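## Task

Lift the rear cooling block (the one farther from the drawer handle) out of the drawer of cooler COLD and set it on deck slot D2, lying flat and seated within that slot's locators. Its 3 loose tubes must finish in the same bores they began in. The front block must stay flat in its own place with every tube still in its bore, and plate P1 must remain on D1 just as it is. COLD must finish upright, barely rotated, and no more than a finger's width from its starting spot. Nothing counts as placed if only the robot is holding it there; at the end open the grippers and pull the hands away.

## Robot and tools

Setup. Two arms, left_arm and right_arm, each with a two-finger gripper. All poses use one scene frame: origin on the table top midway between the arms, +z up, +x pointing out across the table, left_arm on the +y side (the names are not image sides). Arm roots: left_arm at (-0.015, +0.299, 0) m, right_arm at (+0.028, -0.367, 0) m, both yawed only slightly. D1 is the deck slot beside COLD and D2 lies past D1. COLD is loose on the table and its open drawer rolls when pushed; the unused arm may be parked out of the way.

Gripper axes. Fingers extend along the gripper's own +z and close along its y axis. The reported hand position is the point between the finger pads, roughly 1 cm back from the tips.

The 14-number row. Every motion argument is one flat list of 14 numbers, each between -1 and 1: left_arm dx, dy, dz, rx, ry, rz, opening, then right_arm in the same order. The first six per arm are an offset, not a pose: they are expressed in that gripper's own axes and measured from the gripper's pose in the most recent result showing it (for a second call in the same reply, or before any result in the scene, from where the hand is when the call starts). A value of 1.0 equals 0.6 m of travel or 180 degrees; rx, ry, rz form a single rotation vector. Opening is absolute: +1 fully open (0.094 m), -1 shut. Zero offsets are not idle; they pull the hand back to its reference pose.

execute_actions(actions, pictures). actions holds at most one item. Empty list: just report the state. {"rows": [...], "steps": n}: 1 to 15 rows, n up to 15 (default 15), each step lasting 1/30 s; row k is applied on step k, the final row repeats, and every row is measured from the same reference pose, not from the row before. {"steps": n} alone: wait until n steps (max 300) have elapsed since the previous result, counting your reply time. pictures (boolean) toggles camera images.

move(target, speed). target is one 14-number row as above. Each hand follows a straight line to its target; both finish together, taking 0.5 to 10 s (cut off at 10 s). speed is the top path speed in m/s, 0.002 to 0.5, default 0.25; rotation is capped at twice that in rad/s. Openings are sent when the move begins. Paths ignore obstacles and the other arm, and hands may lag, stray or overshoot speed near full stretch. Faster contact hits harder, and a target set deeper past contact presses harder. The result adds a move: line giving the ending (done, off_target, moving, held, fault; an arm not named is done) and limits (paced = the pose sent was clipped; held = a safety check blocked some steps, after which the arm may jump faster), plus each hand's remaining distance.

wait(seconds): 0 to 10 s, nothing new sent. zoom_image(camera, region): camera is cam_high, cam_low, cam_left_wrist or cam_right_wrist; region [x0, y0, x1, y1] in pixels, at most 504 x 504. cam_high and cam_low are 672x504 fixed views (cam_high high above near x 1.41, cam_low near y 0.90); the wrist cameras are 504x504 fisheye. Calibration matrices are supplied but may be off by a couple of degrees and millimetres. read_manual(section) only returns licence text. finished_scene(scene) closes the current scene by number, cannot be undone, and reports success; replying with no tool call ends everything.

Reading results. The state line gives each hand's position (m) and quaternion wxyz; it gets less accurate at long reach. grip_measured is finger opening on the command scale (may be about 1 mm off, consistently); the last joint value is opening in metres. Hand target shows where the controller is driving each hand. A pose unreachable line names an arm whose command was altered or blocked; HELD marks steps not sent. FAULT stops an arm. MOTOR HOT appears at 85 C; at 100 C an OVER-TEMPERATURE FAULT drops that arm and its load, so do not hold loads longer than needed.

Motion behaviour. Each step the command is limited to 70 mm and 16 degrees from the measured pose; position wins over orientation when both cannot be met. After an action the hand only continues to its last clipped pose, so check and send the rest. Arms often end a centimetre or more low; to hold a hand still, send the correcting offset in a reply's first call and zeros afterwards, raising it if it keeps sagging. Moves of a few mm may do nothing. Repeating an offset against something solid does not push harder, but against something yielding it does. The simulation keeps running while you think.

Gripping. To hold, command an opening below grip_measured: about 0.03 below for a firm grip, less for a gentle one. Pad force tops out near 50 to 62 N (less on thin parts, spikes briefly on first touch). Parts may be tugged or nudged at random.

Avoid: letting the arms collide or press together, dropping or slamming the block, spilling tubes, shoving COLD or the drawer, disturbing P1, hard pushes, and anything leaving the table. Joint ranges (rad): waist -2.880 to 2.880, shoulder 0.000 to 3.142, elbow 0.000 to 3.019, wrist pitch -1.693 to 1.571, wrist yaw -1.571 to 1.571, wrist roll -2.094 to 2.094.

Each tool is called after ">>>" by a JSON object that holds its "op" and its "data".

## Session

>>> {"op": "execute_actions", "data": {"actions": []}}

Scene clock: 0.00 s of 6600.00 s.
left_arm: end_effector_position=(+0.2387, +0.3215, +0.1845) grip_measured=+1.000 end_effector_quat_wxyz=(+0.399, +0.024, +0.909, +0.120) | right_arm: end_effector_position=(+0.5493, -0.3053, +0.4705) grip_measured=+1.000 end_effector_quat_wxyz=(+0.689, -0.049, +0.722, +0.037)
Joint positions: left_arm=[-0.163  0.367  0.412 -0.787 -0.262  0.085  0.094] | right_arm=[ 0.001  1.063  1.032 -0.017 -0.005 -0.014  0.094]
Joint velocities: left_arm=[ 0.005  0.015 -0.002 -0.002 -0.022  0.051  0.   ] | right_arm=[-0.015 -0.005  0.007  0.002  0.051  0.037  0.   ]
Hand target (left_arm): +0.244, +0.321, +0.204; +0.416, +0.021, +0.901, +0.119
Hand target (right_arm): +0.551, -0.305, +0.483; +0.696, -0.049, +0.715, +0.038
camera_calibration (this result's frames):
cam_left_wrist: T_world_to_cam=[[0.0753624, -0.966215, -0.246474, 0.339796], [-0.976807, -0.0218534, -0.213003, 0.284257], [0.20042, 0.25681, -0.945453, 0.169579], [0, 0, 0, 1]] pos_world=[0.21807, 0.290979, 0.304627]

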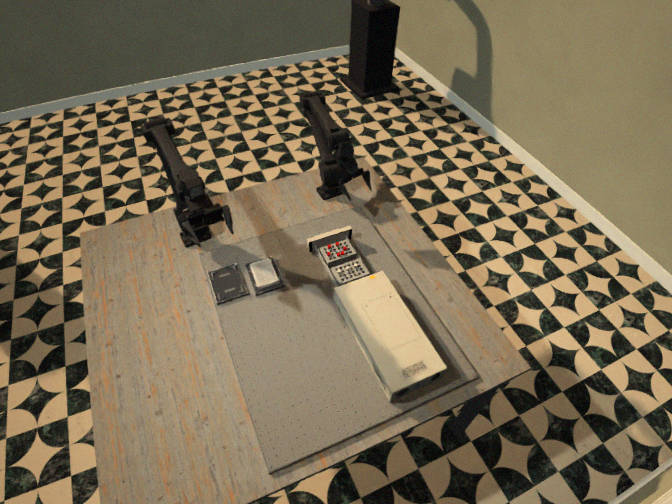

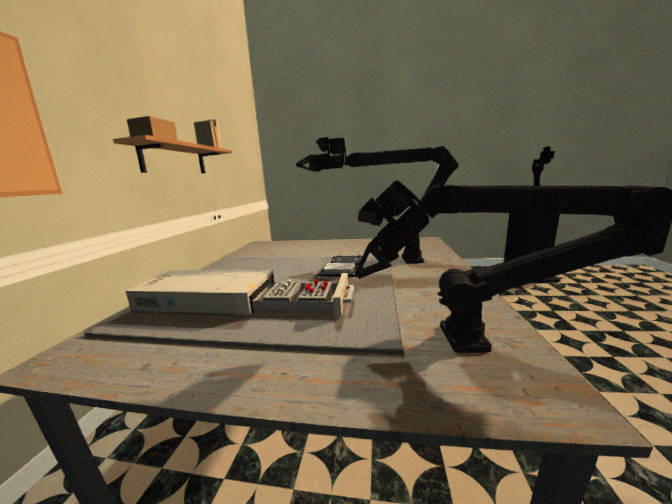

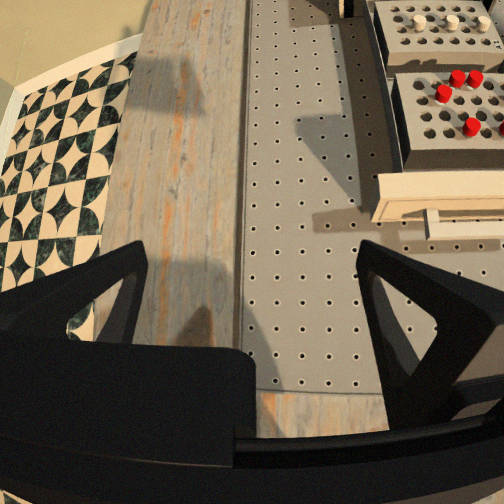

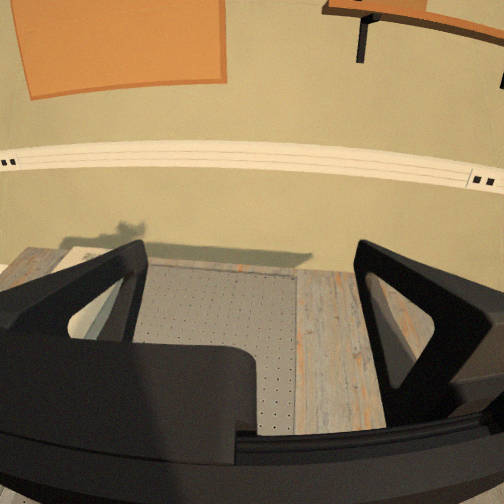

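>>> {"op": "move", "data": {"target": [-0.337,-0.317,0.191,-0.144,0.268,-0.482,1,0.034,-0.51,-0.565,0.333,0.005,0.016,1], "speed": 0.3}}

Scene clock: 15.57 s of 6600.00 s.
left_arm: end_effector_position=(+0.4490, +0.1335, +0.1908) grip_measured=+1.000 end_effector_quat_wxyz=(-0.005, -0.701, +0.713, +0.027) | right_arm: end_effector_position=(+0.2474, -0.6500, +0.4614) grip_measured=+1.000 end_effector_quat_wxyz=(+0.611, +0.323, +0.656, -0.305)
Joint positions: left_arm=[-0.424  1.676  1.508 -1.456 -0.014 -1.9    0.094] | right_arm=[-1.017  0.572  0.798 -0.295  0.019 -0.003  0.094]
Joint velocities: left_arm=[-0.005  0.005 -0.012 -0.007 -0.022  0.007  0.   ] | right_arm=[ 0.005 -0.015 -0.017 -0.012  0.022 -0.081  0.   ]
Hand target (left_arm): +0.464, +0.131, +0.214; -0.003, +0.710, -0.705, -0.005
Hand target (right_arm): +0.247, -0.653, +0.456; +0.609, +0.331, +0.656, -0.299
Off the commanded pose (left_arm): 0.028 m, 3 deg.
Off the commanded pose (right_arm): 0.010 m, 1 deg.
After step 90, 9.00 s passed at rest.
move: off_target (left_arm)
camera_calibration (this result's frames):
cam_left_wrist: T_world_to_cam=[[0.997518, -0.00668534, -0.0700869, -0.431892], [0.0332418, -0.832812, 0.552556, -0.00436724], [-0.0620633, -0.553515, -0.830524, 0.385742], [0, 0, 0, 1]] pos_world=[0.454905, 0.20699, 0.292511]
cam_right_wrist: T_world_to_cam=[[-0.801577, -0.59785, 0.00706832, -0.192125], [-0.39838, 0.525245, -0.751938, 0.794127], [0.445834, -0.605552, -0.659196, -0.073939], [0, 0, 0, 1]] pos_world=[0.195326, -0.576747, 0.549752]

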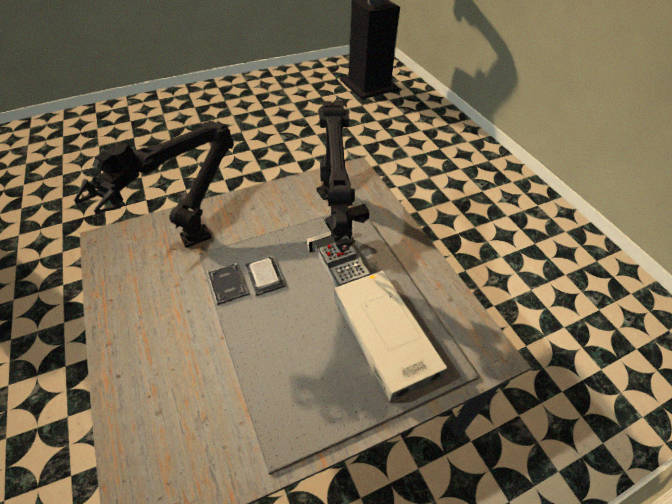

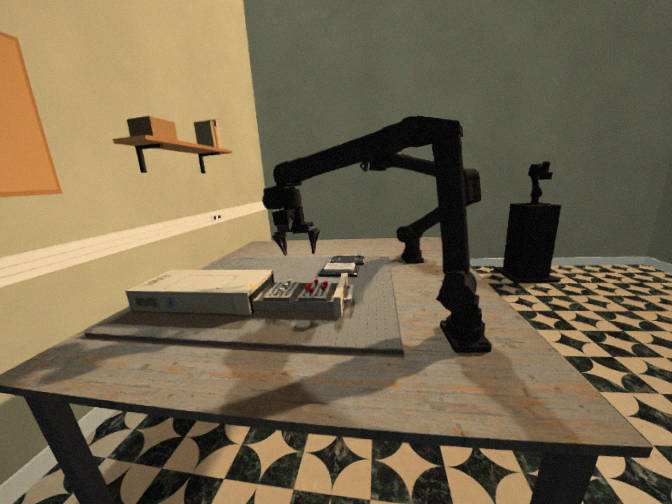

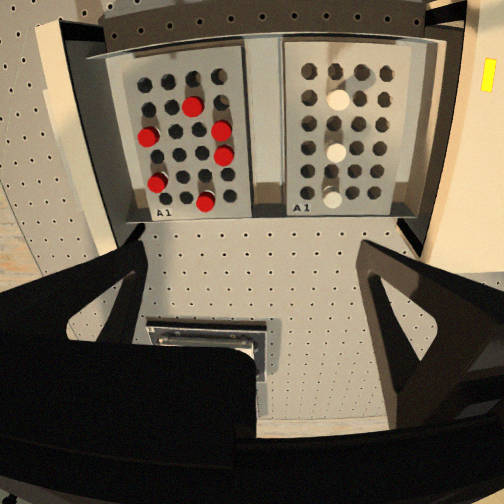

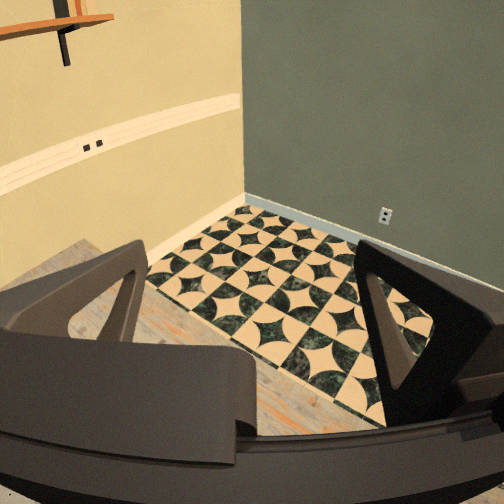

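>>> {"op": "move", "data": {"target": [-0.055,-0.131,0.031,0.031,0.0145,-0.025,1,0,0,0,0,0,0,1], "speed": 0.1}}

Scene clock: 25.73 s of 6600.00 s.
left_arm: end_effector_position=(+0.5022, +0.1696, +0.1494) grip_measured=+1.000 end_effector_quat_wxyz=(+0.003, +0.732, -0.681, -0.010) | right_arm: end_effector_position=(+0.2474, -0.6500, +0.4614) grip_measured=+1.000 end_effector_quat_wxyz=(+0.611, +0.323, +0.656, -0.305)
Joint positions: left_arm=[-0.324  1.781  1.539 -1.348 -0.004 -1.888  0.094] | right_arm=[-1.017  0.572  0.798 -0.295  0.019 -0.003  0.094]
Joint velocities: left_arm=[-0.015 -0.015 -0.017  0.012  0.037 -0.051  0.   ] | right_arm=[-0.005 -0.005 -0.002 -0.012 -0.051  0.051  0.   ]
Hand target (left_arm): +0.526, +0.164, +0.171; -0.013, +0.728, -0.685, +0.024
Hand target (right_arm): +0.247, -0.650, +0.461; +0.611, +0.323, +0.656, -0.305
Off the commanded pose (left_arm): 0.032 m, 4 deg.
Off the commanded pose (right_arm): 0.000 m, 0 deg.
After step 90, 5.93 s passed at rest.
move: off_target (left_arm)
camera_calibration (this result's frames):
cam_left_wrist: T_world_to_cam=[[0.995804, 0.0816123, -0.0413943, -0.506118], [0.0906164, -0.816372, 0.570373, 0.012502], [0.0127562, -0.57173, -0.820342, 0.338597], [0, 0, 0, 1]] pos_world=[0.498543, 0.245098, 0.249684]
cam_right_wrist: T_world_to_cam=[[-0.801577, -0.59785, 0.00706832, -0.192125], [-0.39838, 0.525245, -0.751938, 0.794127], [0.445834, -0.605552, -0.659196, -0.073939], [0, 0, 0, 1]] pos_world=[0.195326, -0.576747, 0.549752]

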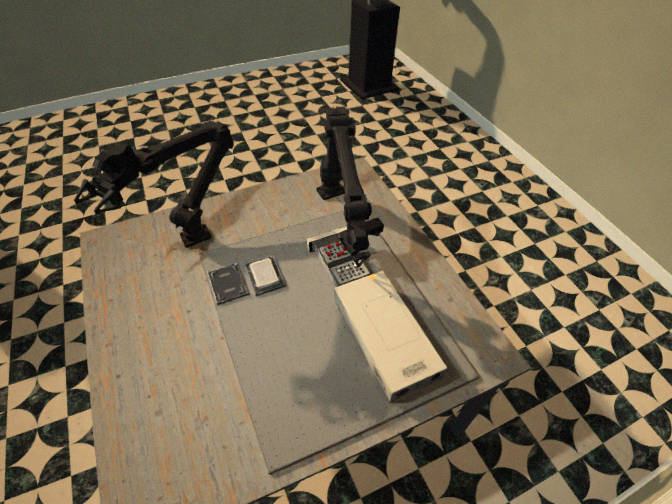

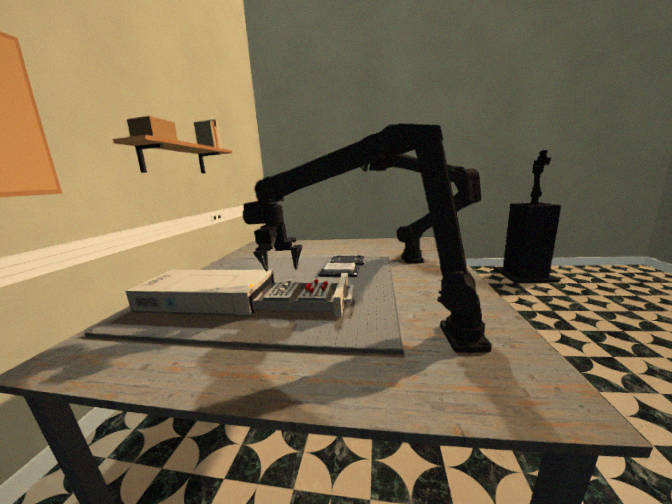

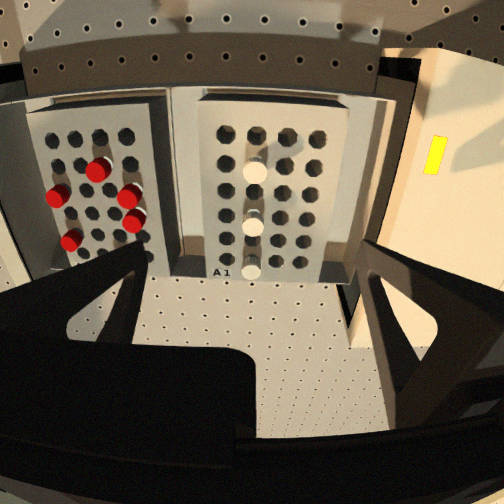

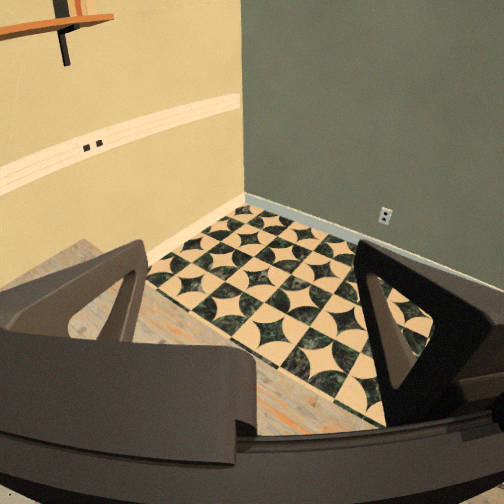

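>>> {"op": "move", "data": {"target": [0.025,-0.018,0.082,0.01,0.0045,0.0165,1,0,0,0,0,0,0,1], "speed": 0.05}}

Scene clock: 34.33 s of 6600.00 s.
left_arm: end_effector_position=(+0.5125, +0.1608, +0.1037) grip_measured=+1.000 end_effector_quat_wxyz=(-0.003, +0.722, -0.692, +0.002) | right_arm: end_effector_position=(+0.2474, -0.6500, +0.4614) grip_measured=+1.000 end_effector_quat_wxyz=(+0.611, +0.323, +0.656, -0.305)
Joint positions: left_arm=[-0.335  1.83   1.484 -1.218 -0.004 -1.869  0.094] | right_arm=[-1.017  0.572  0.798 -0.295  0.019 -0.003  0.094]
Joint velocities: left_arm=[-0.005  0.005 -0.007  0.002  0.022  0.007  0.   ] | right_arm=[ 0.005 -0.005 -0.007 -0.002 -0.095  0.037  0.   ]
Hand target (left_arm): +0.513, +0.156, +0.100; -0.003, +0.714, -0.700, +0.006
Hand target (right_arm): +0.247, -0.650, +0.461; +0.611, +0.323, +0.656, -0.305
Off the commanded pose (left_arm): 0.006 m, 1 deg.
Off the commanded pose (right_arm): 0.000 m, 0 deg.
After step 90, 4.17 s passed at rest.
move: done
camera_calibration (this result's frames):
cam_left_wrist: T_world_to_cam=[[0.998531, 0.0513691, -0.0172402, -0.516537], [0.0518872, -0.814825, 0.57738, 0.0493375], [0.0156117, -0.577426, -0.816294, 0.294997], [0, 0, 0, 1]] pos_world=[0.508613, 0.237074, 0.203412]
cam_right_wrist: T_world_to_cam=[[-0.801577, -0.59785, 0.00706832, -0.192125], [-0.39838, 0.525245, -0.751938, 0.794127], [0.445834, -0.605552, -0.659196, -0.073939], [0, 0, 0, 1]] pos_world=[0.195326, -0.576747, 0.549752]

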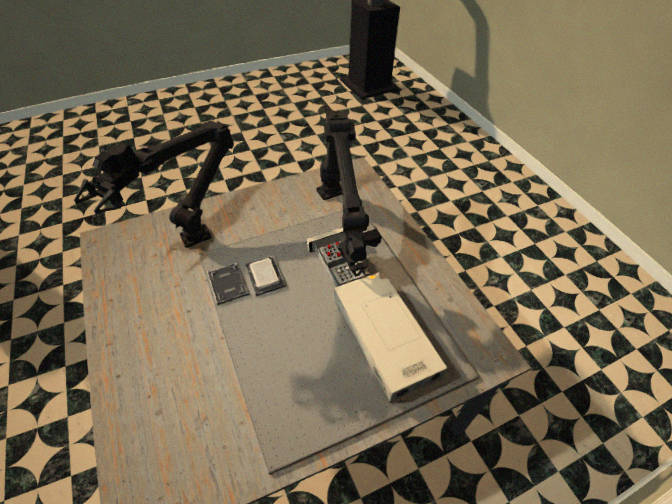

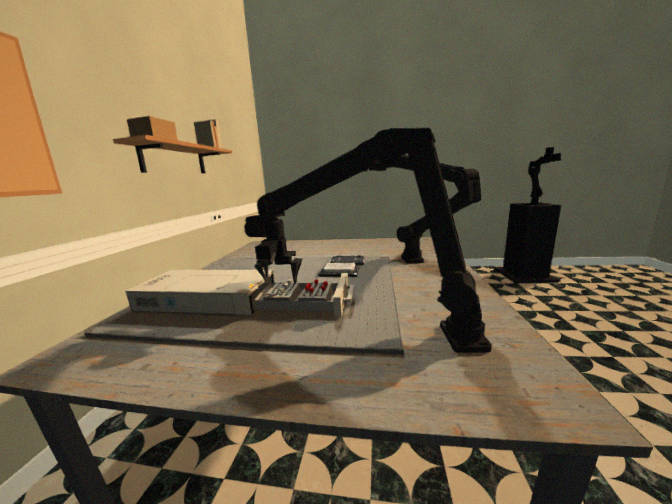

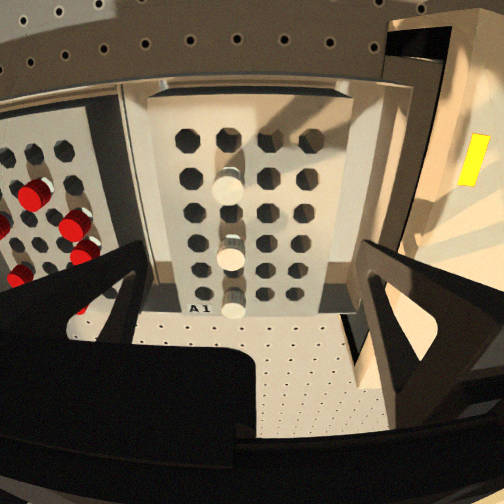

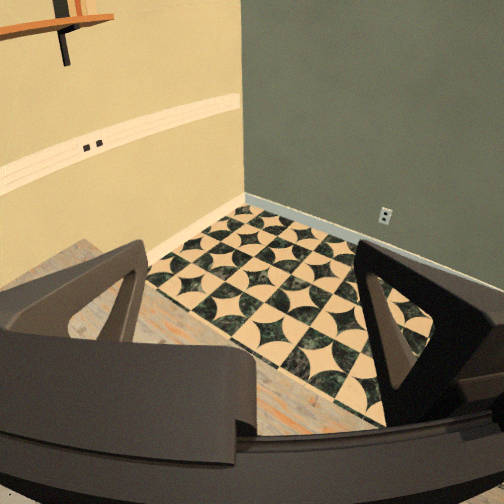

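>>> {"op": "move", "data": {"target": [0,0.004,0.04,0.001,0,0,1,0,0,0,0,0,0,1], "speed": 0.03}}

Scene clock: 38.10 s of 6600.00 s.
left_arm: end_effector_position=(+0.5091, +0.1617, +0.0844) grip_measured=+1.000 end_effector_quat_wxyz=(-0.003, +0.722, -0.692, +0.000) | right_arm: end_effector_position=(+0.2474, -0.6500, +0.4614) grip_measured=+1.000 end_effector_quat_wxyz=(+0.611, +0.323, +0.656, -0.305)
Joint positions: left_arm=[-0.335  1.842  1.447 -1.173 -0.004 -1.869  0.094] | right_arm=[-1.017  0.572  0.798 -0.295  0.019 -0.003  0.094]
Joint velocities: left_arm=[-0.015 -0.015  0.007  0.002 -0.007 -0.007  0.   ] | right_arm=[-0.005 -0.005  0.012  0.002  0.007 -0.037  0.   ]
Hand target (left_arm): +0.510, +0.161, +0.080; -0.005, +0.722, -0.692, +0.003
Hand target (right_arm): +0.247, -0.650, +0.461; +0.611, +0.323, +0.656, -0.305
Off the commanded pose (left_arm): 0.005 m, 0 deg.
Off the commanded pose (right_arm): 0.000 m, 0 deg.
move: done
camera_calibration (this result's frames):
cam_left_wrist: T_world_to_cam=[[0.998495, 0.0510027, -0.0201496, -0.513186], [0.0532804, -0.815292, 0.576593, 0.0608029], [0.0129799, -0.576799, -0.816783, 0.281113], [0, 0, 0, 1]] pos_world=[0.505526, 0.237892, 0.184209]
cam_right_wrist: T_world_to_cam=[[-0.801577, -0.59785, 0.00706832, -0.192125], [-0.39838, 0.525245, -0.751938, 0.794127], [0.445834, -0.605552, -0.659196, -0.073939], [0, 0, 0, 1]] pos_world=[0.195326, -0.576747, 0.549752]

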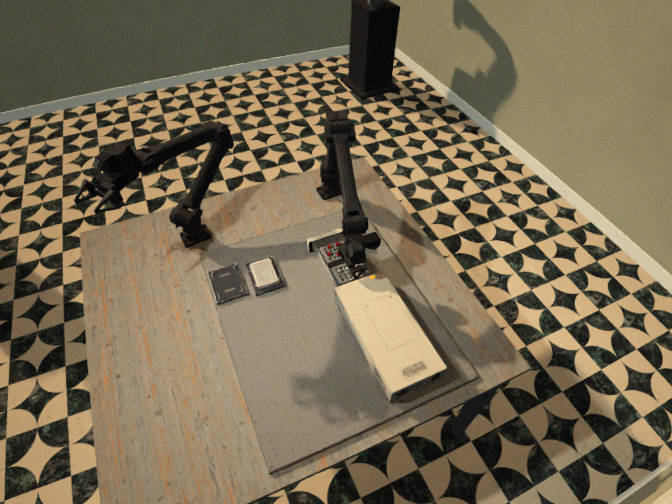

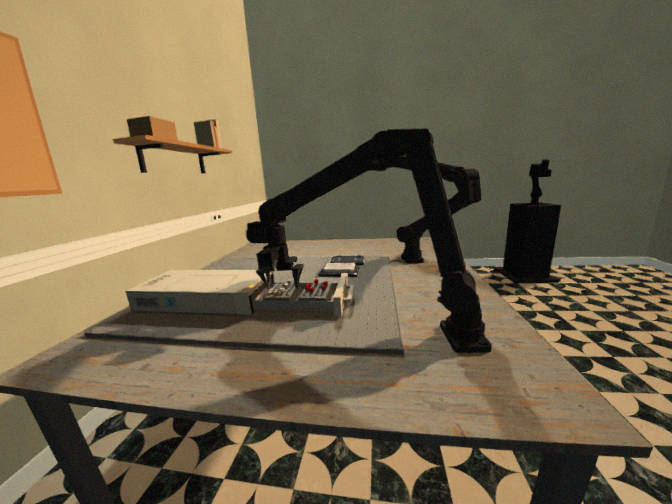

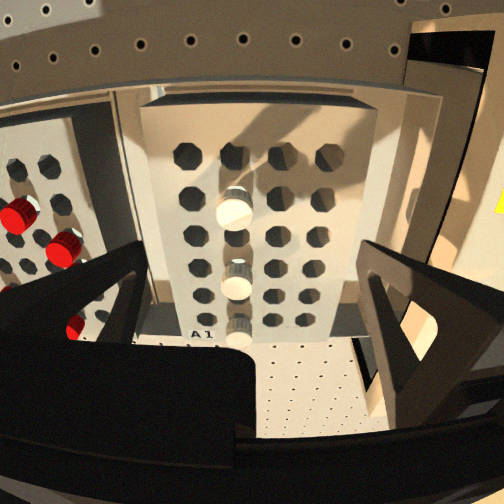

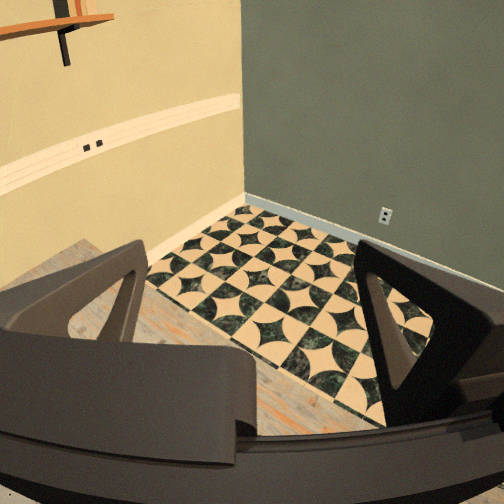

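Need +1.5 mm x; descend to ~0.06.

>>> {"op": "move", "data": {"target": [0.001,-0.0045,0.048,0.002,0,0,0.96,0,0,0,0,0,0,1], "speed": 0.02}}

Scene clock: 42.07 s of 6600.00 s.
left_arm: end_effector_position=(+0.5108, +0.1613, +0.0608) grip_measured=+0.963 end_effector_quat_wxyz=(-0.003, +0.722, -0.692, +0.000) | right_arm: end_effector_position=(+0.2474, -0.6500, +0.4614) grip_measured=+1.000 end_effector_quat_wxyz=(+0.611, +0.323, +0.656, -0.305)
Joint positions: left_arm=[-0.335  1.871  1.422 -1.119 -0.004 -1.869  0.092] | right_arm=[-1.017  0.572  0.798 -0.295  0.019 -0.003  0.094]
Joint velocities: left_arm=[-0.005 -0.005  0.012  0.012 -0.037 -0.051 -0.001] | right_arm=[-0.005 -0.015 -0.002 -0.007  0.007 -0.037  0.   ]
Hand target (left_arm): +0.512, +0.161, +0.056; -0.005, +0.722, -0.692, +0.002
Hand target (right_arm): +0.247, -0.650, +0.461; +0.611, +0.323, +0.656, -0.305
Off the commanded pose (left_arm): 0.005 m, 0 deg.
Off the commanded pose (right_arm): 0.000 m, 0 deg.
move: done
camera_calibration (this result's frames):
cam_left_wrist: T_world_to_cam=[[0.998503, 0.0510008, -0.0197861, -0.515331], [0.0530676, -0.815237, 0.576691, 0.0740545], [0.0132814, -0.576878, -0.816723, 0.261425], [0, 0, 0, 1]] pos_world=[0.507158, 0.237464, 0.160608]
cam_right_wrist: T_world_to_cam=[[-0.801577, -0.59785, 0.00706832, -0.192125], [-0.39838, 0.525245, -0.751938, 0.794127], [0.445834, -0.605552, -0.659196, -0.073939], [0, 0, 0, 1]] pos_world=[0.195326, -0.576747, 0.549752]

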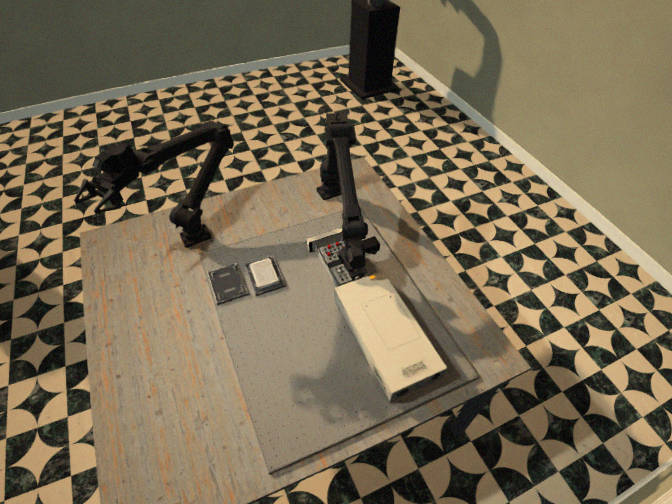

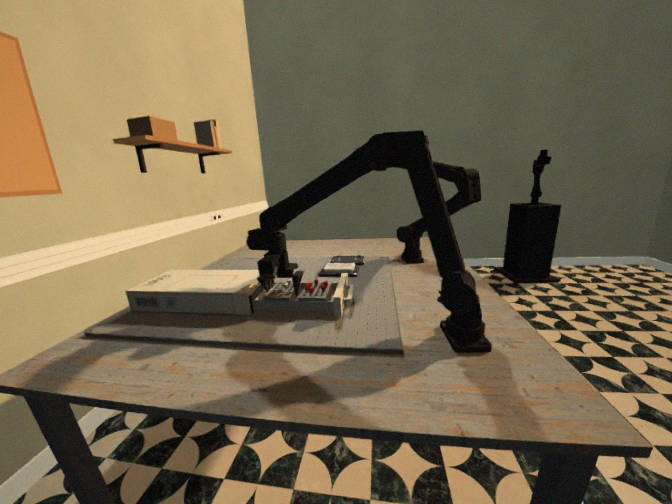

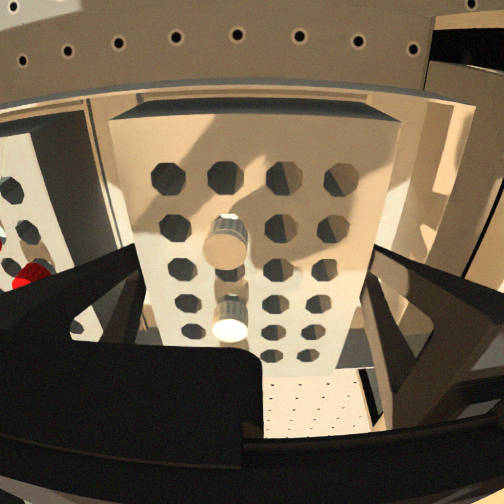

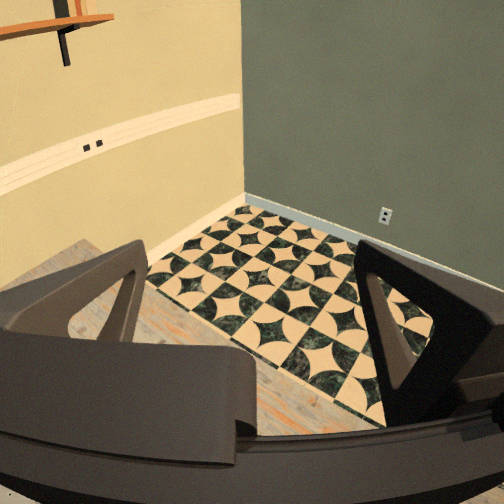

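>>> {"op": "execute_actions", "data": {"actions": [{"rows":[[0,0,0,0,0,0,0.92,0,0,0,0,0,0,1],[0,0,0,0,0,0,0.89,0,0,0,0,0,0,1],[0,0,0,0,0,0,0.87,0,0,0,0,0,0,1],[0,0,0,0,0,0,0.86,0,0,0,0,0,0,1],[0,0,0,0,0,0,0.85,0,0,0,0,0,0,1],[0,0,0,0,0,0,0.84,0,0,0,0,0,0,1],[0,0,0,0,0,0,0.83,0,0,0,0,0,0,1],[0,0,0,0,0,0,0.82,0,0,0,0,0,0,1],[0,0,0,0,0,0,0.81,0,0,0,0,0,0,1],[0,0,0,0,0,0,0.80,0,0,0,0,0,0,1],[0,0,0,0,0,0,0.79,0,0,0,0,0,0,1],[0,0,0,0,0,0,0.78,0,0,0,0,0,0,1],[0,0,0,0,0,0,0.77,0,0,0,0,0,0,1]],"steps":15}], "pictures": false}}

>>> {"op": "execute_actions", "data": {"actions": [{"rows":[[0.001,-0.0037,-0.01,0.004,0.001,0,0.77,0,0,0,0,0,0,1],[0.002,-0.0073,-0.021,0.008,0.0024,0,0.77,0,0,0,0,0,0,1],[0.0034,-0.011,-0.031,0.012,0.0036,0,0.77,0,0,0,0,0,0,1],[0.0045,-0.0146,-0.042,0.0155,0.005,0,0.77,0,0,0,0,0,0,1],[0.0056,-0.018,-0.052,0.019,0.006,0,0.77,0,0,0,0,0,0,1],[0.0068,-0.022,-0.062,0.023,0.007,0,0.77,0,0,0,0,0,0,1],[0.008,-0.0256,-0.073,0.027,0.0084,0,0.77,0,0,0,0,0,0,1],[0.0085,-0.0275,-0.078,0.029,0.009,0,0.77,0,0,0,0,0,0,1],[0.009,-0.029,-0.083,0.031,0.0096,0,0.77,0,0,0,0,0,0,1],[0.0096,-0.031,-0.088,0.033,0.01,0,0.77,0,0,0,0,0,0,1],[0.01,-0.033,-0.094,0.035,0.011,0,0.77,0,0,0,0,0,0,1],[0.0107,-0.035,-0.099,0.037,0.0114,0,0.77,0,0,0,0,0,0,1],[0.0113,-0.0366,-0.104,0.0387,0.012,0,0.77,0,0,0,0,0,0,1]],"steps":15}], "pictures": false}}

>>> {"op": "execute_actions", "data": {"actions": [{"steps":15}], "pictures": false}}

Scene clock: 55.83 s of 6600.00 s.
left_arm: end_effector_position=(+0.5108, +0.1613, +0.0606) grip_measured=+0.813 end_effector_quat_wxyz=(-0.003, +0.722, -0.692, +0.000) | right_arm: end_effector_position=(+0.2474, -0.6500, +0.4614) grip_measured=+1.000 end_effector_quat_wxyz=(+0.611, +0.323, +0.656, -0.305)
Joint positions: left_arm=[-0.335  1.871  1.422 -1.118 -0.004 -1.869  0.085] | right_arm=[-1.017  0.572  0.798 -0.295  0.019 -0.003  0.094]
Joint velocities: left_arm=[ 0.005 -0.005  0.007 -0.007 -0.037 -0.007  0.   ] | right_arm=[-0.005 -0.005 -0.002  0.002  0.037 -0.051  0.   ]
Hand target (left_arm): +0.511, +0.161, +0.061; -0.003, +0.722, -0.692, +0.000
Hand target (right_arm): +0.247, -0.650, +0.461; +0.611, +0.323, +0.656, -0.305
Off the commanded pose (left_arm): 0.000 m, 0 deg.
Off the commanded pose (right_arm): 0.000 m, 0 deg.
Steps of this call (steps 1 to 90: nothing new was sent; then 10.27 s passed at rest; steps 91 to 105: all 15 steps of this action). Readings (end_effector_position):
91: left_arm (+0.5108, +0.1612, +0.0608) | right_arm (+0.2474, -0.6500, +0.4614)
92: left_arm (+0.5108, +0.1612, +0.0608) | right_arm (+0.2474, -0.6500, +0.4614)
94: left_arm (+0.5108, +0.1612, +0.0608) | right_arm (+0.2474, -0.6500, +0.4614)
98: left_arm (+0.5108, +0.1612, +0.0608) | right_arm (+0.2474, -0.6500, +0.4614)
105: the state above

Scene clock: 56.33 s of 6600.00 s.
left_arm: end_effector_position=(+0.5111, +0.1612, +0.0626) grip_measured=+0.813 end_effector_quat_wxyz=(-0.004, +0.722, -0.692, +0.002) | right_arm: end_effector_position=(+0.2474, -0.6500, +0.4614) grip_measured=+1.000 end_effector_quat_wxyz=(+0.611, +0.323, +0.656, -0.305)
Joint positions: left_arm=[-0.335  1.867  1.422 -1.118 -0.004 -1.869  0.085] | right_arm=[-1.017  0.572  0.798 -0.295  0.019 -0.003  0.094]
Joint velocities: left_arm=[-0.015  0.005 -0.007 -0.022  0.037  0.037 -0.   ] | right_arm=[-0.005 -0.015 -0.022 -0.012 -0.037  0.007  0.   ]
Hand target (left_arm): +0.530, +0.156, +0.122; -0.033, +0.720, -0.691, +0.057
Hand target (right_arm): +0.247, -0.650, +0.461; +0.611, +0.323, +0.656, -0.305
Off the commanded pose (left_arm): 0.065 m, 7 deg.
Off the commanded pose (right_arm): 0.000 m, 0 deg.
Steps of this call (steps 1 to 15: all 15 steps of this action). Readings (end_effector_position):
1: left_arm (+0.5108, +0.1613, +0.0606) | right_arm (+0.2474, -0.6500, +0.4614)
2: left_arm (+0.5108, +0.1613, +0.0606) | right_arm (+0.2474, -0.6500, +0.4614)
4: left_arm (+0.5108, +0.1612, +0.0608) | right_arm (+0.2474, -0.6500, +0.4614)
8: left_arm (+0.5110, +0.1612, +0.0618) | right_arm (+0.2474, -0.6500, +0.4614)
15: the state above

Scene clock: 56.83 s of 6600.00 s.
left_arm: end_effector_position=(+0.5111, +0.1612, +0.0626) grip_measured=+0.813 end_effector_quat_wxyz=(-0.004, +0.722, -0.692, +0.002) | right_arm: end_effector_position=(+0.2474, -0.6500, +0.4614) grip_measured=+1.000 end_effector_quat_wxyz=(+0.611, +0.323, +0.656, -0.305)
Joint positions: left_arm=[-0.335  1.867  1.422 -1.118 -0.004 -1.869  0.085] | right_arm=[-1.017  0.572  0.798 -0.295  0.019 -0.003  0.094]
Joint velocities: left_arm=[ 0.015 -0.005  0.017  0.012  0.007 -0.066 -0.   ] | right_arm=[-0.005 -0.015  0.002  0.002  0.022  0.037  0.   ]
Hand target (left_arm): +0.530, +0.156, +0.122; -0.033, +0.720, -0.691, +0.057
Hand target (right_arm): +0.247, -0.650, +0.461; +0.611, +0.323, +0.656, -0.305
Off the commanded pose (left_arm): 0.065 m, 7 deg.
Off the commanded pose (right_arm): 0.000 m, 0 deg.
Steps of this call (steps 1 to 15: nothing new was sent). Readings (end_effector_position):
1: left_arm (+0.5111, +0.1612, +0.0626) | right_arm (+0.2474, -0.6500, +0.4614)
2: left_arm (+0.5111, +0.1612, +0.0626) | right_arm (+0.2474, -0.6500, +0.4614)
4: left_arm (+0.5111, +0.1612, +0.0626) | right_arm (+0.2474, -0.6500, +0.4614)
8: left_arm (+0.5111, +0.1612, +0.0626) | right_arm (+0.2474, -0.6500, +0.4614)
15: the state above

>>> {"op": "execute_actions", "data": {"actions": [{"rows":[[0.0105,-0.034,-0.104,0.0387,0.012,0,0.77,0,0,0,0,0,0,1],[0.01,-0.032,-0.106,0.0387,0.012,0,0.77,0,0,0,0,0,0,1],[0.0093,-0.03,-0.108,0.0387,0.012,0,0.77,0,0,0,0,0,0,1],[0.0087,-0.028,-0.11,0.0387,0.012,0,0.77,0,0,0,0,0,0,1],[0.008,-0.026,-0.112,0.0387,0.012,0,0.77,0,0,0,0,0,0,1]],"steps":15}], "pictures": false}}

>>> {"op": "execute_actions", "data": {"actions": [{"steps":10}], "pictures": false}}

Scene clock: 62.47 s of 6600.00 s.
left_arm: end_effector_position=(+0.5122, +0.1609, +0.0718) grip_measured=+0.813 end_effector_quat_wxyz=(-0.008, +0.722, -0.692, +0.010) | right_arm: end_effector_position=(+0.2474, -0.6500, +0.4614) grip_measured=+1.000 end_effector_quat_wxyz=(+0.611, +0.323, +0.656, -0.305)
Joint positions: left_arm=[-0.335  1.85   1.422 -1.118 -0.004 -1.869  0.085] | right_arm=[-1.017  0.572  0.798 -0.295  0.019 -0.003  0.094]
Joint velocities: left_arm=[ 0.005 -0.005  0.012 -0.002 -0.037 -0.007  0.   ] | right_arm=[-0.005 -0.005 -0.002  0.002  0.022 -0.081  0.   ]
Hand target (left_arm): +0.524, +0.157, +0.128; -0.033, +0.720, -0.691, +0.058
Hand target (right_arm): +0.247, -0.650, +0.461; +0.611, +0.323, +0.656, -0.305
Off the commanded pose (left_arm): 0.060 m, 6 deg.
Off the commanded pose (right_arm): 0.000 m, 0 deg.
Steps of this call (steps 1 to 90: nothing new was sent; then 2.13 s passed at rest; steps 91 to 105: all 15 steps of this action). Readings (end_effector_position):
91: left_arm (+0.5111, +0.1612, +0.0628) | right_arm (+0.2474, -0.6500, +0.4614)
92: left_arm (+0.5111, +0.1612, +0.0628) | right_arm (+0.2474, -0.6500, +0.4614)
94: left_arm (+0.5112, +0.1612, +0.0634) | right_arm (+0.2474, -0.6500, +0.4614)
98: left_arm (+0.5115, +0.1611, +0.0664) | right_arm (+0.2474, -0.6500, +0.4614)
105: the state above

Scene clock: 62.80 s of 6600.00 s.
left_arm: end_effector_position=(+0.5122, +0.1609, +0.0718) grip_measured=+0.813 end_effector_quat_wxyz=(-0.008, +0.722, -0.692, +0.010) | right_arm: end_effector_position=(+0.2474, -0.6500, +0.4614) grip_measured=+1.000 end_effector_quat_wxyz=(+0.611, +0.323, +0.656, -0.305)
Joint positions: left_arm=[-0.335  1.85   1.422 -1.118 -0.004 -1.869  0.085] | right_arm=[-1.017  0.572  0.798 -0.295  0.019 -0.003  0.094]
Joint velocities: left_arm=[-0.005  0.005  0.002  0.002  0.007 -0.095  0.001] | right_arm=[-0.005 -0.015 -0.007  0.002 -0.037  0.007  0.   ]
Hand target (left_arm): +0.524, +0.157, +0.128; -0.033, +0.720, -0.691, +0.058
Hand target (right_arm): +0.247, -0.650, +0.461; +0.611, +0.323, +0.656, -0.305
Off the commanded pose (left_arm): 0.060 m, 6 deg.
Off the commanded pose (right_arm): 0.000 m, 0 deg.
Steps of this call (steps 1 to 10: nothing new was sent). Readings (end_effector_position):
1: left_arm (+0.5122, +0.1609, +0.0718) | right_arm (+0.2474, -0.6500, +0.4614)
2: left_arm (+0.5122, +0.1609, +0.0718) | right_arm (+0.2474, -0.6500, +0.4614)
4: left_arm (+0.5122, +0.1609, +0.0718) | right_arm (+0.2474, -0.6500, +0.4614)
8: left_arm (+0.5122, +0.1609, +0.0718) | right_arm (+0.2474, -0.6500, +0.4614)
10: the state above

>>> {"op": "execute_actions", "data": {"actions": [{"rows":[[0.008,-0.026,-0.112,0.0387,0.012,0,0.77,0,0,0,0,0,0,1],[0.008,-0.026,-0.112,0.0387,0.012,0,0.77,0,0,0,0,0,0,1],[0.008,-0.026,-0.112,0.0387,0.012,0,0.77,0,0,0,0,0,0,1],[0.008,-0.026,-0.113,0.039,0.012,0,0.77,0,0,0,0,0,0,1],[0.008,-0.026,-0.114,0.0394,0.012,0,0.77,0,0,0,0,0,0,1],[0.008,-0.026,-0.116,0.04,0.0124,0,0.77,0,0,0,0,0,0,1],[0.008,-0.026,-0.118,0.0408,0.0126,0,0.77,0,0,0,0,0,0,1],[0.008,-0.026,-0.12,0.0415,0.0128,0,0.77,0,0,0,0,0,0,1],[0.008,-0.026,-0.122,0.042,0.013,0,0.77,0,0,0,0,0,0,1],[0.008,-0.026,-0.124,0.0428,0.0132,0,0.77,0,0,0,0,0,0,1],[0.008,-0.026,-0.126,0.0435,0.0134,0,0.77,0,0,0,0,0,0,1],[0.008,-0.026,-0.128,0.0442,0.0137,0,0.77,0,0,0,0,0,0,1],[0.008,-0.026,-0.13,0.045,0.014,0,0.77,0,0,0,0,0,0,1],[0.008,-0.026,-0.132,0.0457,0.0142,0,0.77,0,0,0,0,0,0,1],[0.008,-0.026,-0.134,0.0464,0.0144,0,0.77,0,0,0,0,0,0,1]],"steps":15}], "pictures": false}}

>>> {"op": "execute_actions", "data": {"actions": [{"rows":[[0.008,-0.026,-0.112,0.0387,0.012,0,0.77,0,0,0,0,0,0,1],[0.008,-0.0255,-0.1145,0.0387,0.012,0,0.77,0,0,0,0,0,0,1],[0.0077,-0.0247,-0.117,0.0387,0.012,0,0.77,0,0,0,0,0,0,1],[0.0074,-0.024,-0.1195,0.0387,0.012,0,0.77,0,0,0,0,0,0,1],[0.007,-0.023,-0.122,0.0387,0.012,0,0.77,0,0,0,0,0,0,1],[0.0068,-0.022,-0.1245,0.0387,0.012,0,0.77,0,0,0,0,0,0,1],[0.0065,-0.021,-0.127,0.0387,0.012,0,0.77,0,0,0,0,0,0,1],[0.0062,-0.02,-0.1295,0.0387,0.012,0,0.77,0,0,0,0,0,0,1],[0.006,-0.019,-0.132,0.0387,0.012,0,0.77,0,0,0,0,0,0,1],[0.0056,-0.018,-0.1345,0.0387,0.012,0,0.77,0,0,0,0,0,0,1],[0.0053,-0.017,-0.137,0.0387,0.012,0,0.77,0,0,0,0,0,0,1],[0.005,-0.016,-0.1395,0.0387,0.012,0,0.77,0,0,0,0,0,0,1],[0.0047,-0.015,-0.142,0.0387,0.012,0,0.77,0,0,0,0,0,0,1],[0.0043,-0.014,-0.1445,0.0387,0.012,0,0.77,0,0,0,0,0,0,1],[0.004,-0.013,-0.147,0.0387,0.012,0,0.77,0,0,0,0,0,0,1]],"steps":15}], "pictures": false}}

>>> {"op": "execute_actions", "data": {"actions": [{"steps":10}]}}

Scene clock: 75.37 s of 6600.00 s.
left_arm: end_effector_position=(+0.5138, +0.1605, +0.0904) grip_measured=+0.813 end_effector_quat_wxyz=(-0.017, +0.721, -0.692, +0.025) | right_arm: end_effector_position=(+0.2474, -0.6500, +0.4614) grip_measured=+1.000 end_effector_quat_wxyz=(+0.611, +0.323, +0.656, -0.305)
Joint positions: left_arm=[-0.335  1.814  1.422 -1.118 -0.004 -1.869  0.085] | right_arm=[-1.017  0.572  0.798 -0.295  0.019 -0.003  0.094]
Joint velocities: left_arm=[-0.015 -0.083 -0.022 -0.017 -0.037  0.066  0.001] | right_arm=[-0.005 -0.005  0.007 -0.007  0.037 -0.037  0.   ]
Hand target (left_arm): +0.523, +0.157, +0.150; -0.044, +0.719, -0.690, +0.077
Hand target (right_arm): +0.247, -0.650, +0.461; +0.611, +0.323, +0.656, -0.305
Off the commanded pose (left_arm): 0.063 m, 7 deg.
Off the commanded pose (right_arm): 0.000 m, 0 deg.
Steps of this call (steps 1 to 90: nothing new was sent; then 9.07 s passed at rest; steps 91 to 105: all 15 steps of this action). Readings (end_effector_position):
91: left_arm (+0.5122, +0.1609, +0.0722) | right_arm (+0.2474, -0.6500, +0.4614)
92: left_arm (+0.5122, +0.1609, +0.0726) | right_arm (+0.2474, -0.6500, +0.4614)
94: left_arm (+0.5124, +0.1608, +0.0742) | right_arm (+0.2474, -0.6500, +0.4614)
98: left_arm (+0.5130, +0.1607, +0.0797) | right_arm (+0.2474, -0.6500, +0.4614)
105: the state above

Scene clock: 75.87 s of 6600.00 s.
left_arm: end_effector_position=(+0.5087, +0.1618, +0.1140) grip_measured=+0.813 end_effector_quat_wxyz=(-0.021, +0.721, -0.692, +0.034) | right_arm: end_effector_position=(+0.2474, -0.6500, +0.4614) grip_measured=+1.000 end_effector_quat_wxyz=(+0.611, +0.323, +0.656, -0.305)
Joint positions: left_arm=[-0.335  1.768  1.422 -1.146 -0.004 -1.869  0.085] | right_arm=[-1.017  0.572  0.798 -0.295  0.019 -0.003  0.094]
Joint velocities: left_arm=[-0.005 -0.073  0.007 -0.09  -0.007 -0.022 -0.   ] | right_arm=[-0.015 -0.015  0.002  0.007 -0.007  0.007  0.   ]
Hand target (left_arm): +0.514, +0.160, +0.175; -0.046, +0.718, -0.689, +0.082
Hand target (right_arm): +0.247, -0.650, +0.461; +0.611, +0.323, +0.656, -0.305
Off the commanded pose (left_arm): 0.065 m, 6 deg.
Off the commanded pose (right_arm): 0.000 m, 0 deg.
Steps of this call (steps 1 to 15: all 15 steps of this action). Readings (end_effector_position):
1: left_arm (+0.5140, +0.1604, +0.0920) | right_arm (+0.2474, -0.6500, +0.4614)
2: left_arm (+0.5141, +0.1604, +0.0936) | right_arm (+0.2474, -0.6500, +0.4614)
4: left_arm (+0.5143, +0.1603, +0.0968) | right_arm (+0.2474, -0.6500, +0.4614)
8: left_arm (+0.5134, +0.1606, +0.1039) | right_arm (+0.2474, -0.6500, +0.4614)
15: the state above

Scene clock: 76.20 s of 6600.00 s.
left_arm: end_effector_position=(+0.5073, +0.1622, +0.1190) grip_measured=+0.813 end_effector_quat_wxyz=(-0.022, +0.721, -0.692, +0.035) | right_arm: end_effector_position=(+0.2474, -0.6500, +0.4614) grip_measured=+1.000 end_effector_quat_wxyz=(+0.611, +0.323, +0.656, -0.305)
Joint positions: left_arm=[-0.335  1.758  1.422 -1.152 -0.004 -1.869  0.085] | right_arm=[-1.017  0.572  0.798 -0.295  0.019 -0.003  0.094]
Joint velocities: left_arm=[-0.005  0.005  0.002  0.007  0.037 -0.007  0.   ] | right_arm=[-0.015 -0.015  0.002 -0.027  0.022 -0.007  0.   ]
Hand target (left_arm): +0.514, +0.160, +0.176; -0.047, +0.718, -0.689, +0.082
Hand target (right_arm): +0.247, -0.650, +0.461; +0.611, +0.323, +0.656, -0.305
Off the commanded pose (left_arm): 0.061 m, 6 deg.
Off the commanded pose (right_arm): 0.000 m, 0 deg.
Steps of this call (steps 1 to 10: nothing new was sent). Readings (end_effector_position):
1: left_arm (+0.5080, +0.1620, +0.1153) | right_arm (+0.2474, -0.6500, +0.4614)
2: left_arm (+0.5076, +0.1621, +0.1163) | right_arm (+0.2474, -0.6500, +0.4614)
4: left_arm (+0.5073, +0.1622, +0.1180) | right_arm (+0.2474, -0.6500, +0.4614)
8: left_arm (+0.5073, +0.1622, +0.1190) | right_arm (+0.2474, -0.6500, +0.4614)
10: the state above
camera_calibration (this result's frames):
cam_left_wrist: T_world_to_cam=[[0.997119, 0.051363, 0.0558164, -0.519116], [0.00806276, -0.803453, 0.595313, 0.060106], [0.075423, -0.593148, -0.801553, 0.278856], [0, 0, 0, 1]] pos_world=[0.496103, 0.240358, 0.216711]
cam_right_wrist: T_world_to_cam=[[-0.801577, -0.59785, 0.00706832, -0.192125], [-0.39838, 0.525245, -0.751938, 0.794127], [0.445834, -0.605552, -0.659196, -0.073939], [0, 0, 0, 1]] pos_world=[0.195326, -0.576747, 0.549752]

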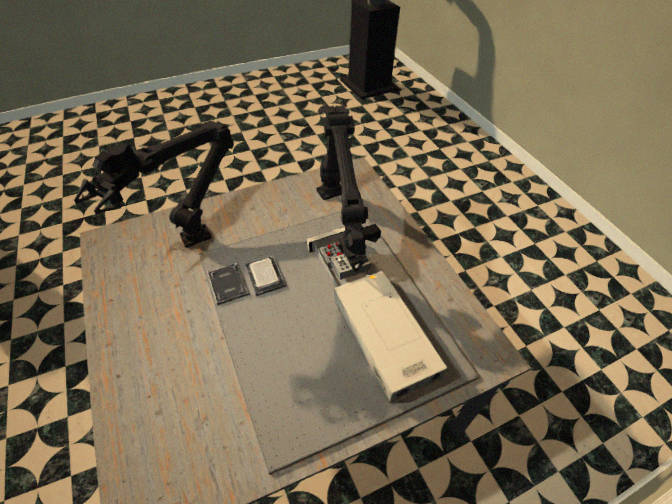

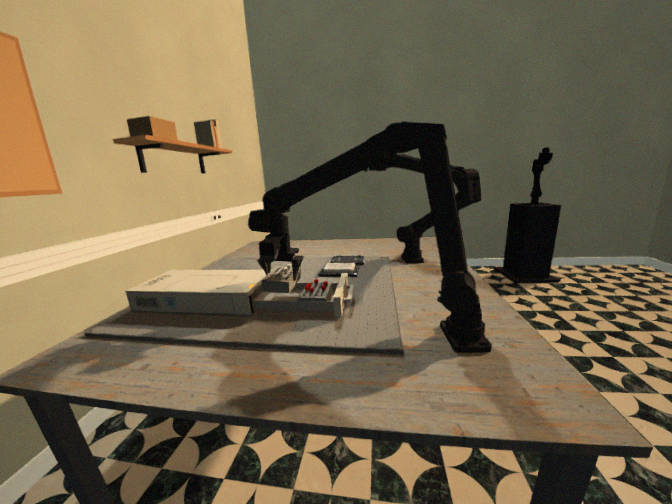

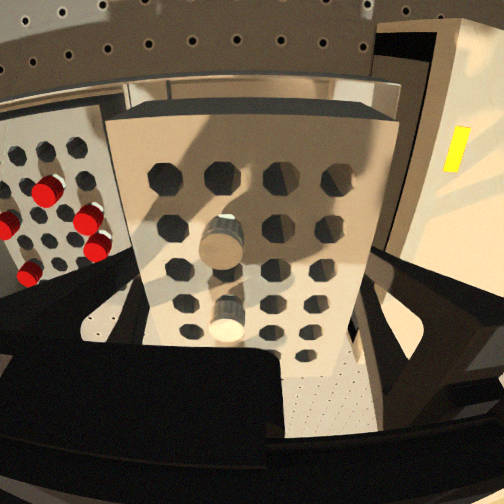

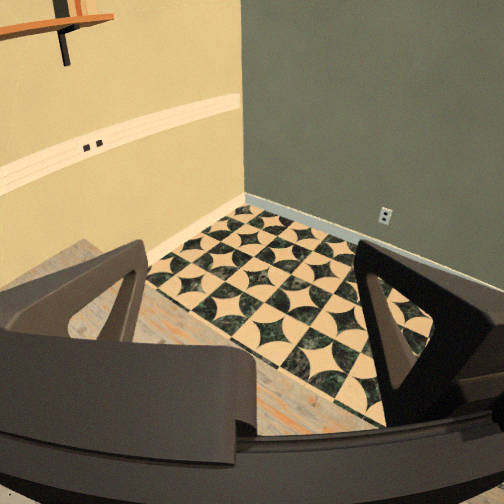

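>>> {"op": "execute_actions", "data": {"actions": [{"rows":[[0.007,-0.022,-0.112,0.0357,0.011,0,0.77,0,0,0,0,0,0,1],[0.007,-0.022,-0.112,0.0357,0.011,0,0.77,0,0,0,0,0,0,1],[0.007,-0.022,-0.113,0.0357,0.011,0,0.77,0,0,0,0,0,0,1],[0.0065,-0.021,-0.115,0.0357,0.011,0,0.77,0,0,0,0,0,0,1],[0.006,-0.02,-0.117,0.0357,0.011,0,0.77,0,0,0,0,0,0,1],[0.006,-0.019,-0.12,0.0357,0.011,0,0.77,0,0,0,0,0,0,1],[0.0055,-0.018,-0.123,0.0357,0.011,0,0.77,0,0,0,0,0,0,1],[0.005,-0.0165,-0.126,0.0357,0.011,0,0.77,0,0,0,0,0,0,1],[0.0047,-0.015,-0.129,0.0357,0.011,0,0.77,0,0,0,0,0,0,1],[0.0043,-0.014,-0.132,0.0357,0.011,0,0.77,0,0,0,0,0,0,1],[0.004,-0.0125,-0.135,0.0357,0.011,0,0.77,0,0,0,0,0,0,1],[0.0035,-0.011,-0.138,0.0357,0.011,0,0.77,0,0,0,0,0,0,1],[0.003,-0.01,-0.141,0.0357,0.011,0,0.77,0,0,0,0,0,0,1],[0.0027,-0.0085,-0.144,0.0357,0.011,0,0.77,0,0,0,0,0,0,1],[0.002,-0.007,-0.147,0.0357,0.011,0,0.77,0,0,0,0,0,0,1]],"steps":15}], "pictures": false}}

>>> {"op": "execute_actions", "data": {"actions": [{"rows":[[0.005,-0.016,-0.112,0.0357,0.011,0,0.77,0,0,0,0,0,0,1],[0.0045,-0.0145,-0.115,0.0357,0.011,0,0.77,0,0,0,0,0,0,1],[0.004,-0.013,-0.118,0.0357,0.011,0,0.77,0,0,0,0,0,0,1],[0.0035,-0.0115,-0.121,0.0357,0.011,0,0.77,0,0,0,0,0,0,1],[0.003,-0.01,-0.124,0.0357,0.011,0,0.77,0,0,0,0,0,0,1],[0.0026,-0.0085,-0.127,0.0357,0.011,0,0.77,0,0,0,0,0,0,1],[0.002,-0.007,-0.13,0.0357,0.011,0,0.77,0,0,0,0,0,0,1],[0.0017,-0.0055,-0.133,0.0357,0.011,0,0.77,0,0,0,0,0,0,1],[0.001,-0.004,-0.136,0.0357,0.011,0,0.77,0,0,0,0,0,0,1],[0.0008,-0.0025,-0.139,0.0357,0.011,0,0.77,0,0,0,0,0,0,1],[0,-0.001,-0.142,0.0357,0.011,0,0.77,0,0,0,0,0,0,1],[0,0.0005,-0.145,0.0357,0.011,0,0.77,0,0,0,0,0,0,1],[-0.0006,0.002,-0.148,0.0357,0.011,0,0.77,0,0,0,0,0,0,1],[-0.001,0.0035,-0.151,0.0357,0.011,0,0.77,0,0,0,0,0,0,1],[-0.0015,0.005,-0.154,0.0357,0.011,0,0.77,0,0,0,0,0,0,1]],"steps":15}], "pictures": false}}

>>> {"op": "execute_actions", "data": {"actions": [{"steps":10}], "pictures": false}}

Scene clock: 94.77 s of 6600.00 s.
left_arm: end_effector_position=(+0.4979, +0.1646, +0.1403) grip_measured=+0.813 end_effector_quat_wxyz=(-0.023, +0.721, -0.691, +0.037) | right_arm: end_effector_position=(+0.2474, -0.6500, +0.4614) grip_measured=+1.000 end_effector_quat_wxyz=(+0.611, +0.323, +0.656, -0.305)
Joint positions: left_arm=[-0.335  1.715  1.422 -1.192 -0.004 -1.869  0.085] | right_arm=[-1.017  0.572  0.798 -0.295  0.019 -0.003  0.094]
Joint velocities: left_arm=[-0.015 -0.142  0.002 -0.11  -0.051  0.022 -0.   ] | right_arm=[-0.005 -0.005 -0.002 -0.017 -0.007  0.037  0.   ]
Hand target (left_arm): +0.502, +0.163, +0.204; -0.050, +0.718, -0.689, +0.087
Hand target (right_arm): +0.247, -0.650, +0.461; +0.611, +0.323, +0.656, -0.305
Off the commanded pose (left_arm): 0.067 m, 7 deg.
Off the commanded pose (right_arm): 0.000 m, 0 deg.
Steps of this call (steps 1 to 90: nothing new was sent; then 15.07 s passed at rest; steps 91 to 105: all 15 steps of this action). Readings (end_effector_position):
91: left_arm (+0.5072, +0.1622, +0.1192) | right_arm (+0.2474, -0.6500, +0.4614)
92: left_arm (+0.5069, +0.1623, +0.1196) | right_arm (+0.2474, -0.6500, +0.4614)
94: left_arm (+0.5062, +0.1625, +0.1209) | right_arm (+0.2474, -0.6500, +0.4614)
98: left_arm (+0.5041, +0.1630, +0.1260) | right_arm (+0.2474, -0.6500, +0.4614)
105: the state above

Scene clock: 95.27 s of 6600.00 s.
left_arm: end_effector_position=(+0.4845, +0.1681, +0.1693) grip_measured=+0.813 end_effector_quat_wxyz=(-0.025, +0.721, -0.691, +0.041) | right_arm: end_effector_position=(+0.2474, -0.6500, +0.4614) grip_measured=+1.000 end_effector_quat_wxyz=(+0.611, +0.323, +0.656, -0.305)
Joint positions: left_arm=[-0.335  1.655  1.422 -1.242 -0.004 -1.869  0.085] | right_arm=[-1.017  0.572  0.798 -0.295  0.019 -0.003  0.094]
Joint velocities: left_arm=[-0.005 -0.083 -0.007 -0.129  0.037 -0.066  0.001] | right_arm=[-0.005 -0.005 -0.007 -0.012 -0.095 -0.022  0.   ]
Hand target (left_arm): +0.485, +0.167, +0.229; -0.051, +0.718, -0.689, +0.088
Hand target (right_arm): +0.247, -0.650, +0.461; +0.611, +0.323, +0.656, -0.305
Off the commanded pose (left_arm): 0.063 m, 6 deg.
Off the commanded pose (right_arm): 0.000 m, 0 deg.
Steps of this call (steps 1 to 15: all 15 steps of this action). Readings (end_effector_position):
1: left_arm (+0.4972, +0.1648, +0.1426) | right_arm (+0.2474, -0.6500, +0.4614)
2: left_arm (+0.4965, +0.1650, +0.1447) | right_arm (+0.2474, -0.6500, +0.4614)
4: left_arm (+0.4954, +0.1653, +0.1494) | right_arm (+0.2474, -0.6500, +0.4614)
8: left_arm (+0.4917, +0.1663, +0.1577) | right_arm (+0.2474, -0.6500, +0.4614)
15: the state above

Scene clock: 95.60 s of 6600.00 s.
left_arm: end_effector_position=(+0.4820, +0.1688, +0.1751) grip_measured=+0.813 end_effector_quat_wxyz=(-0.026, +0.721, -0.691, +0.042) | right_arm: end_effector_position=(+0.2474, -0.6500, +0.4614) grip_measured=+1.000 end_effector_quat_wxyz=(+0.611, +0.323, +0.656, -0.305)
Joint positions: left_arm=[-0.335  1.643  1.422 -1.251 -0.004 -1.869  0.085] | right_arm=[-1.017  0.572  0.798 -0.295  0.019 -0.003  0.094]
Joint velocities: left_arm=[-0.005 -0.005 -0.017  0.002 -0.022  0.007  0.001] | right_arm=[ 0.005 -0.015 -0.007 -0.002  0.022 -0.066  0.   ]
Hand target (left_arm): +0.485, +0.168, +0.228; -0.050, +0.718, -0.689, +0.088
Hand target (right_arm): +0.247, -0.650, +0.461; +0.611, +0.323, +0.656, -0.305
Off the commanded pose (left_arm): 0.057 m, 6 deg.
Off the commanded pose (right_arm): 0.000 m, 0 deg.
Steps of this call (steps 1 to 10: nothing new was sent). Readings (end_effector_position):
1: left_arm (+0.4836, +0.1684, +0.1705) | right_arm (+0.2474, -0.6500, +0.4614)
2: left_arm (+0.4828, +0.1686, +0.1717) | right_arm (+0.2474, -0.6500, +0.4614)
4: left_arm (+0.4822, +0.1687, +0.1738) | right_arm (+0.2474, -0.6500, +0.4614)
8: left_arm (+0.4820, +0.1688, +0.1751) | right_arm (+0.2474, -0.6500, +0.4614)
10: the state above


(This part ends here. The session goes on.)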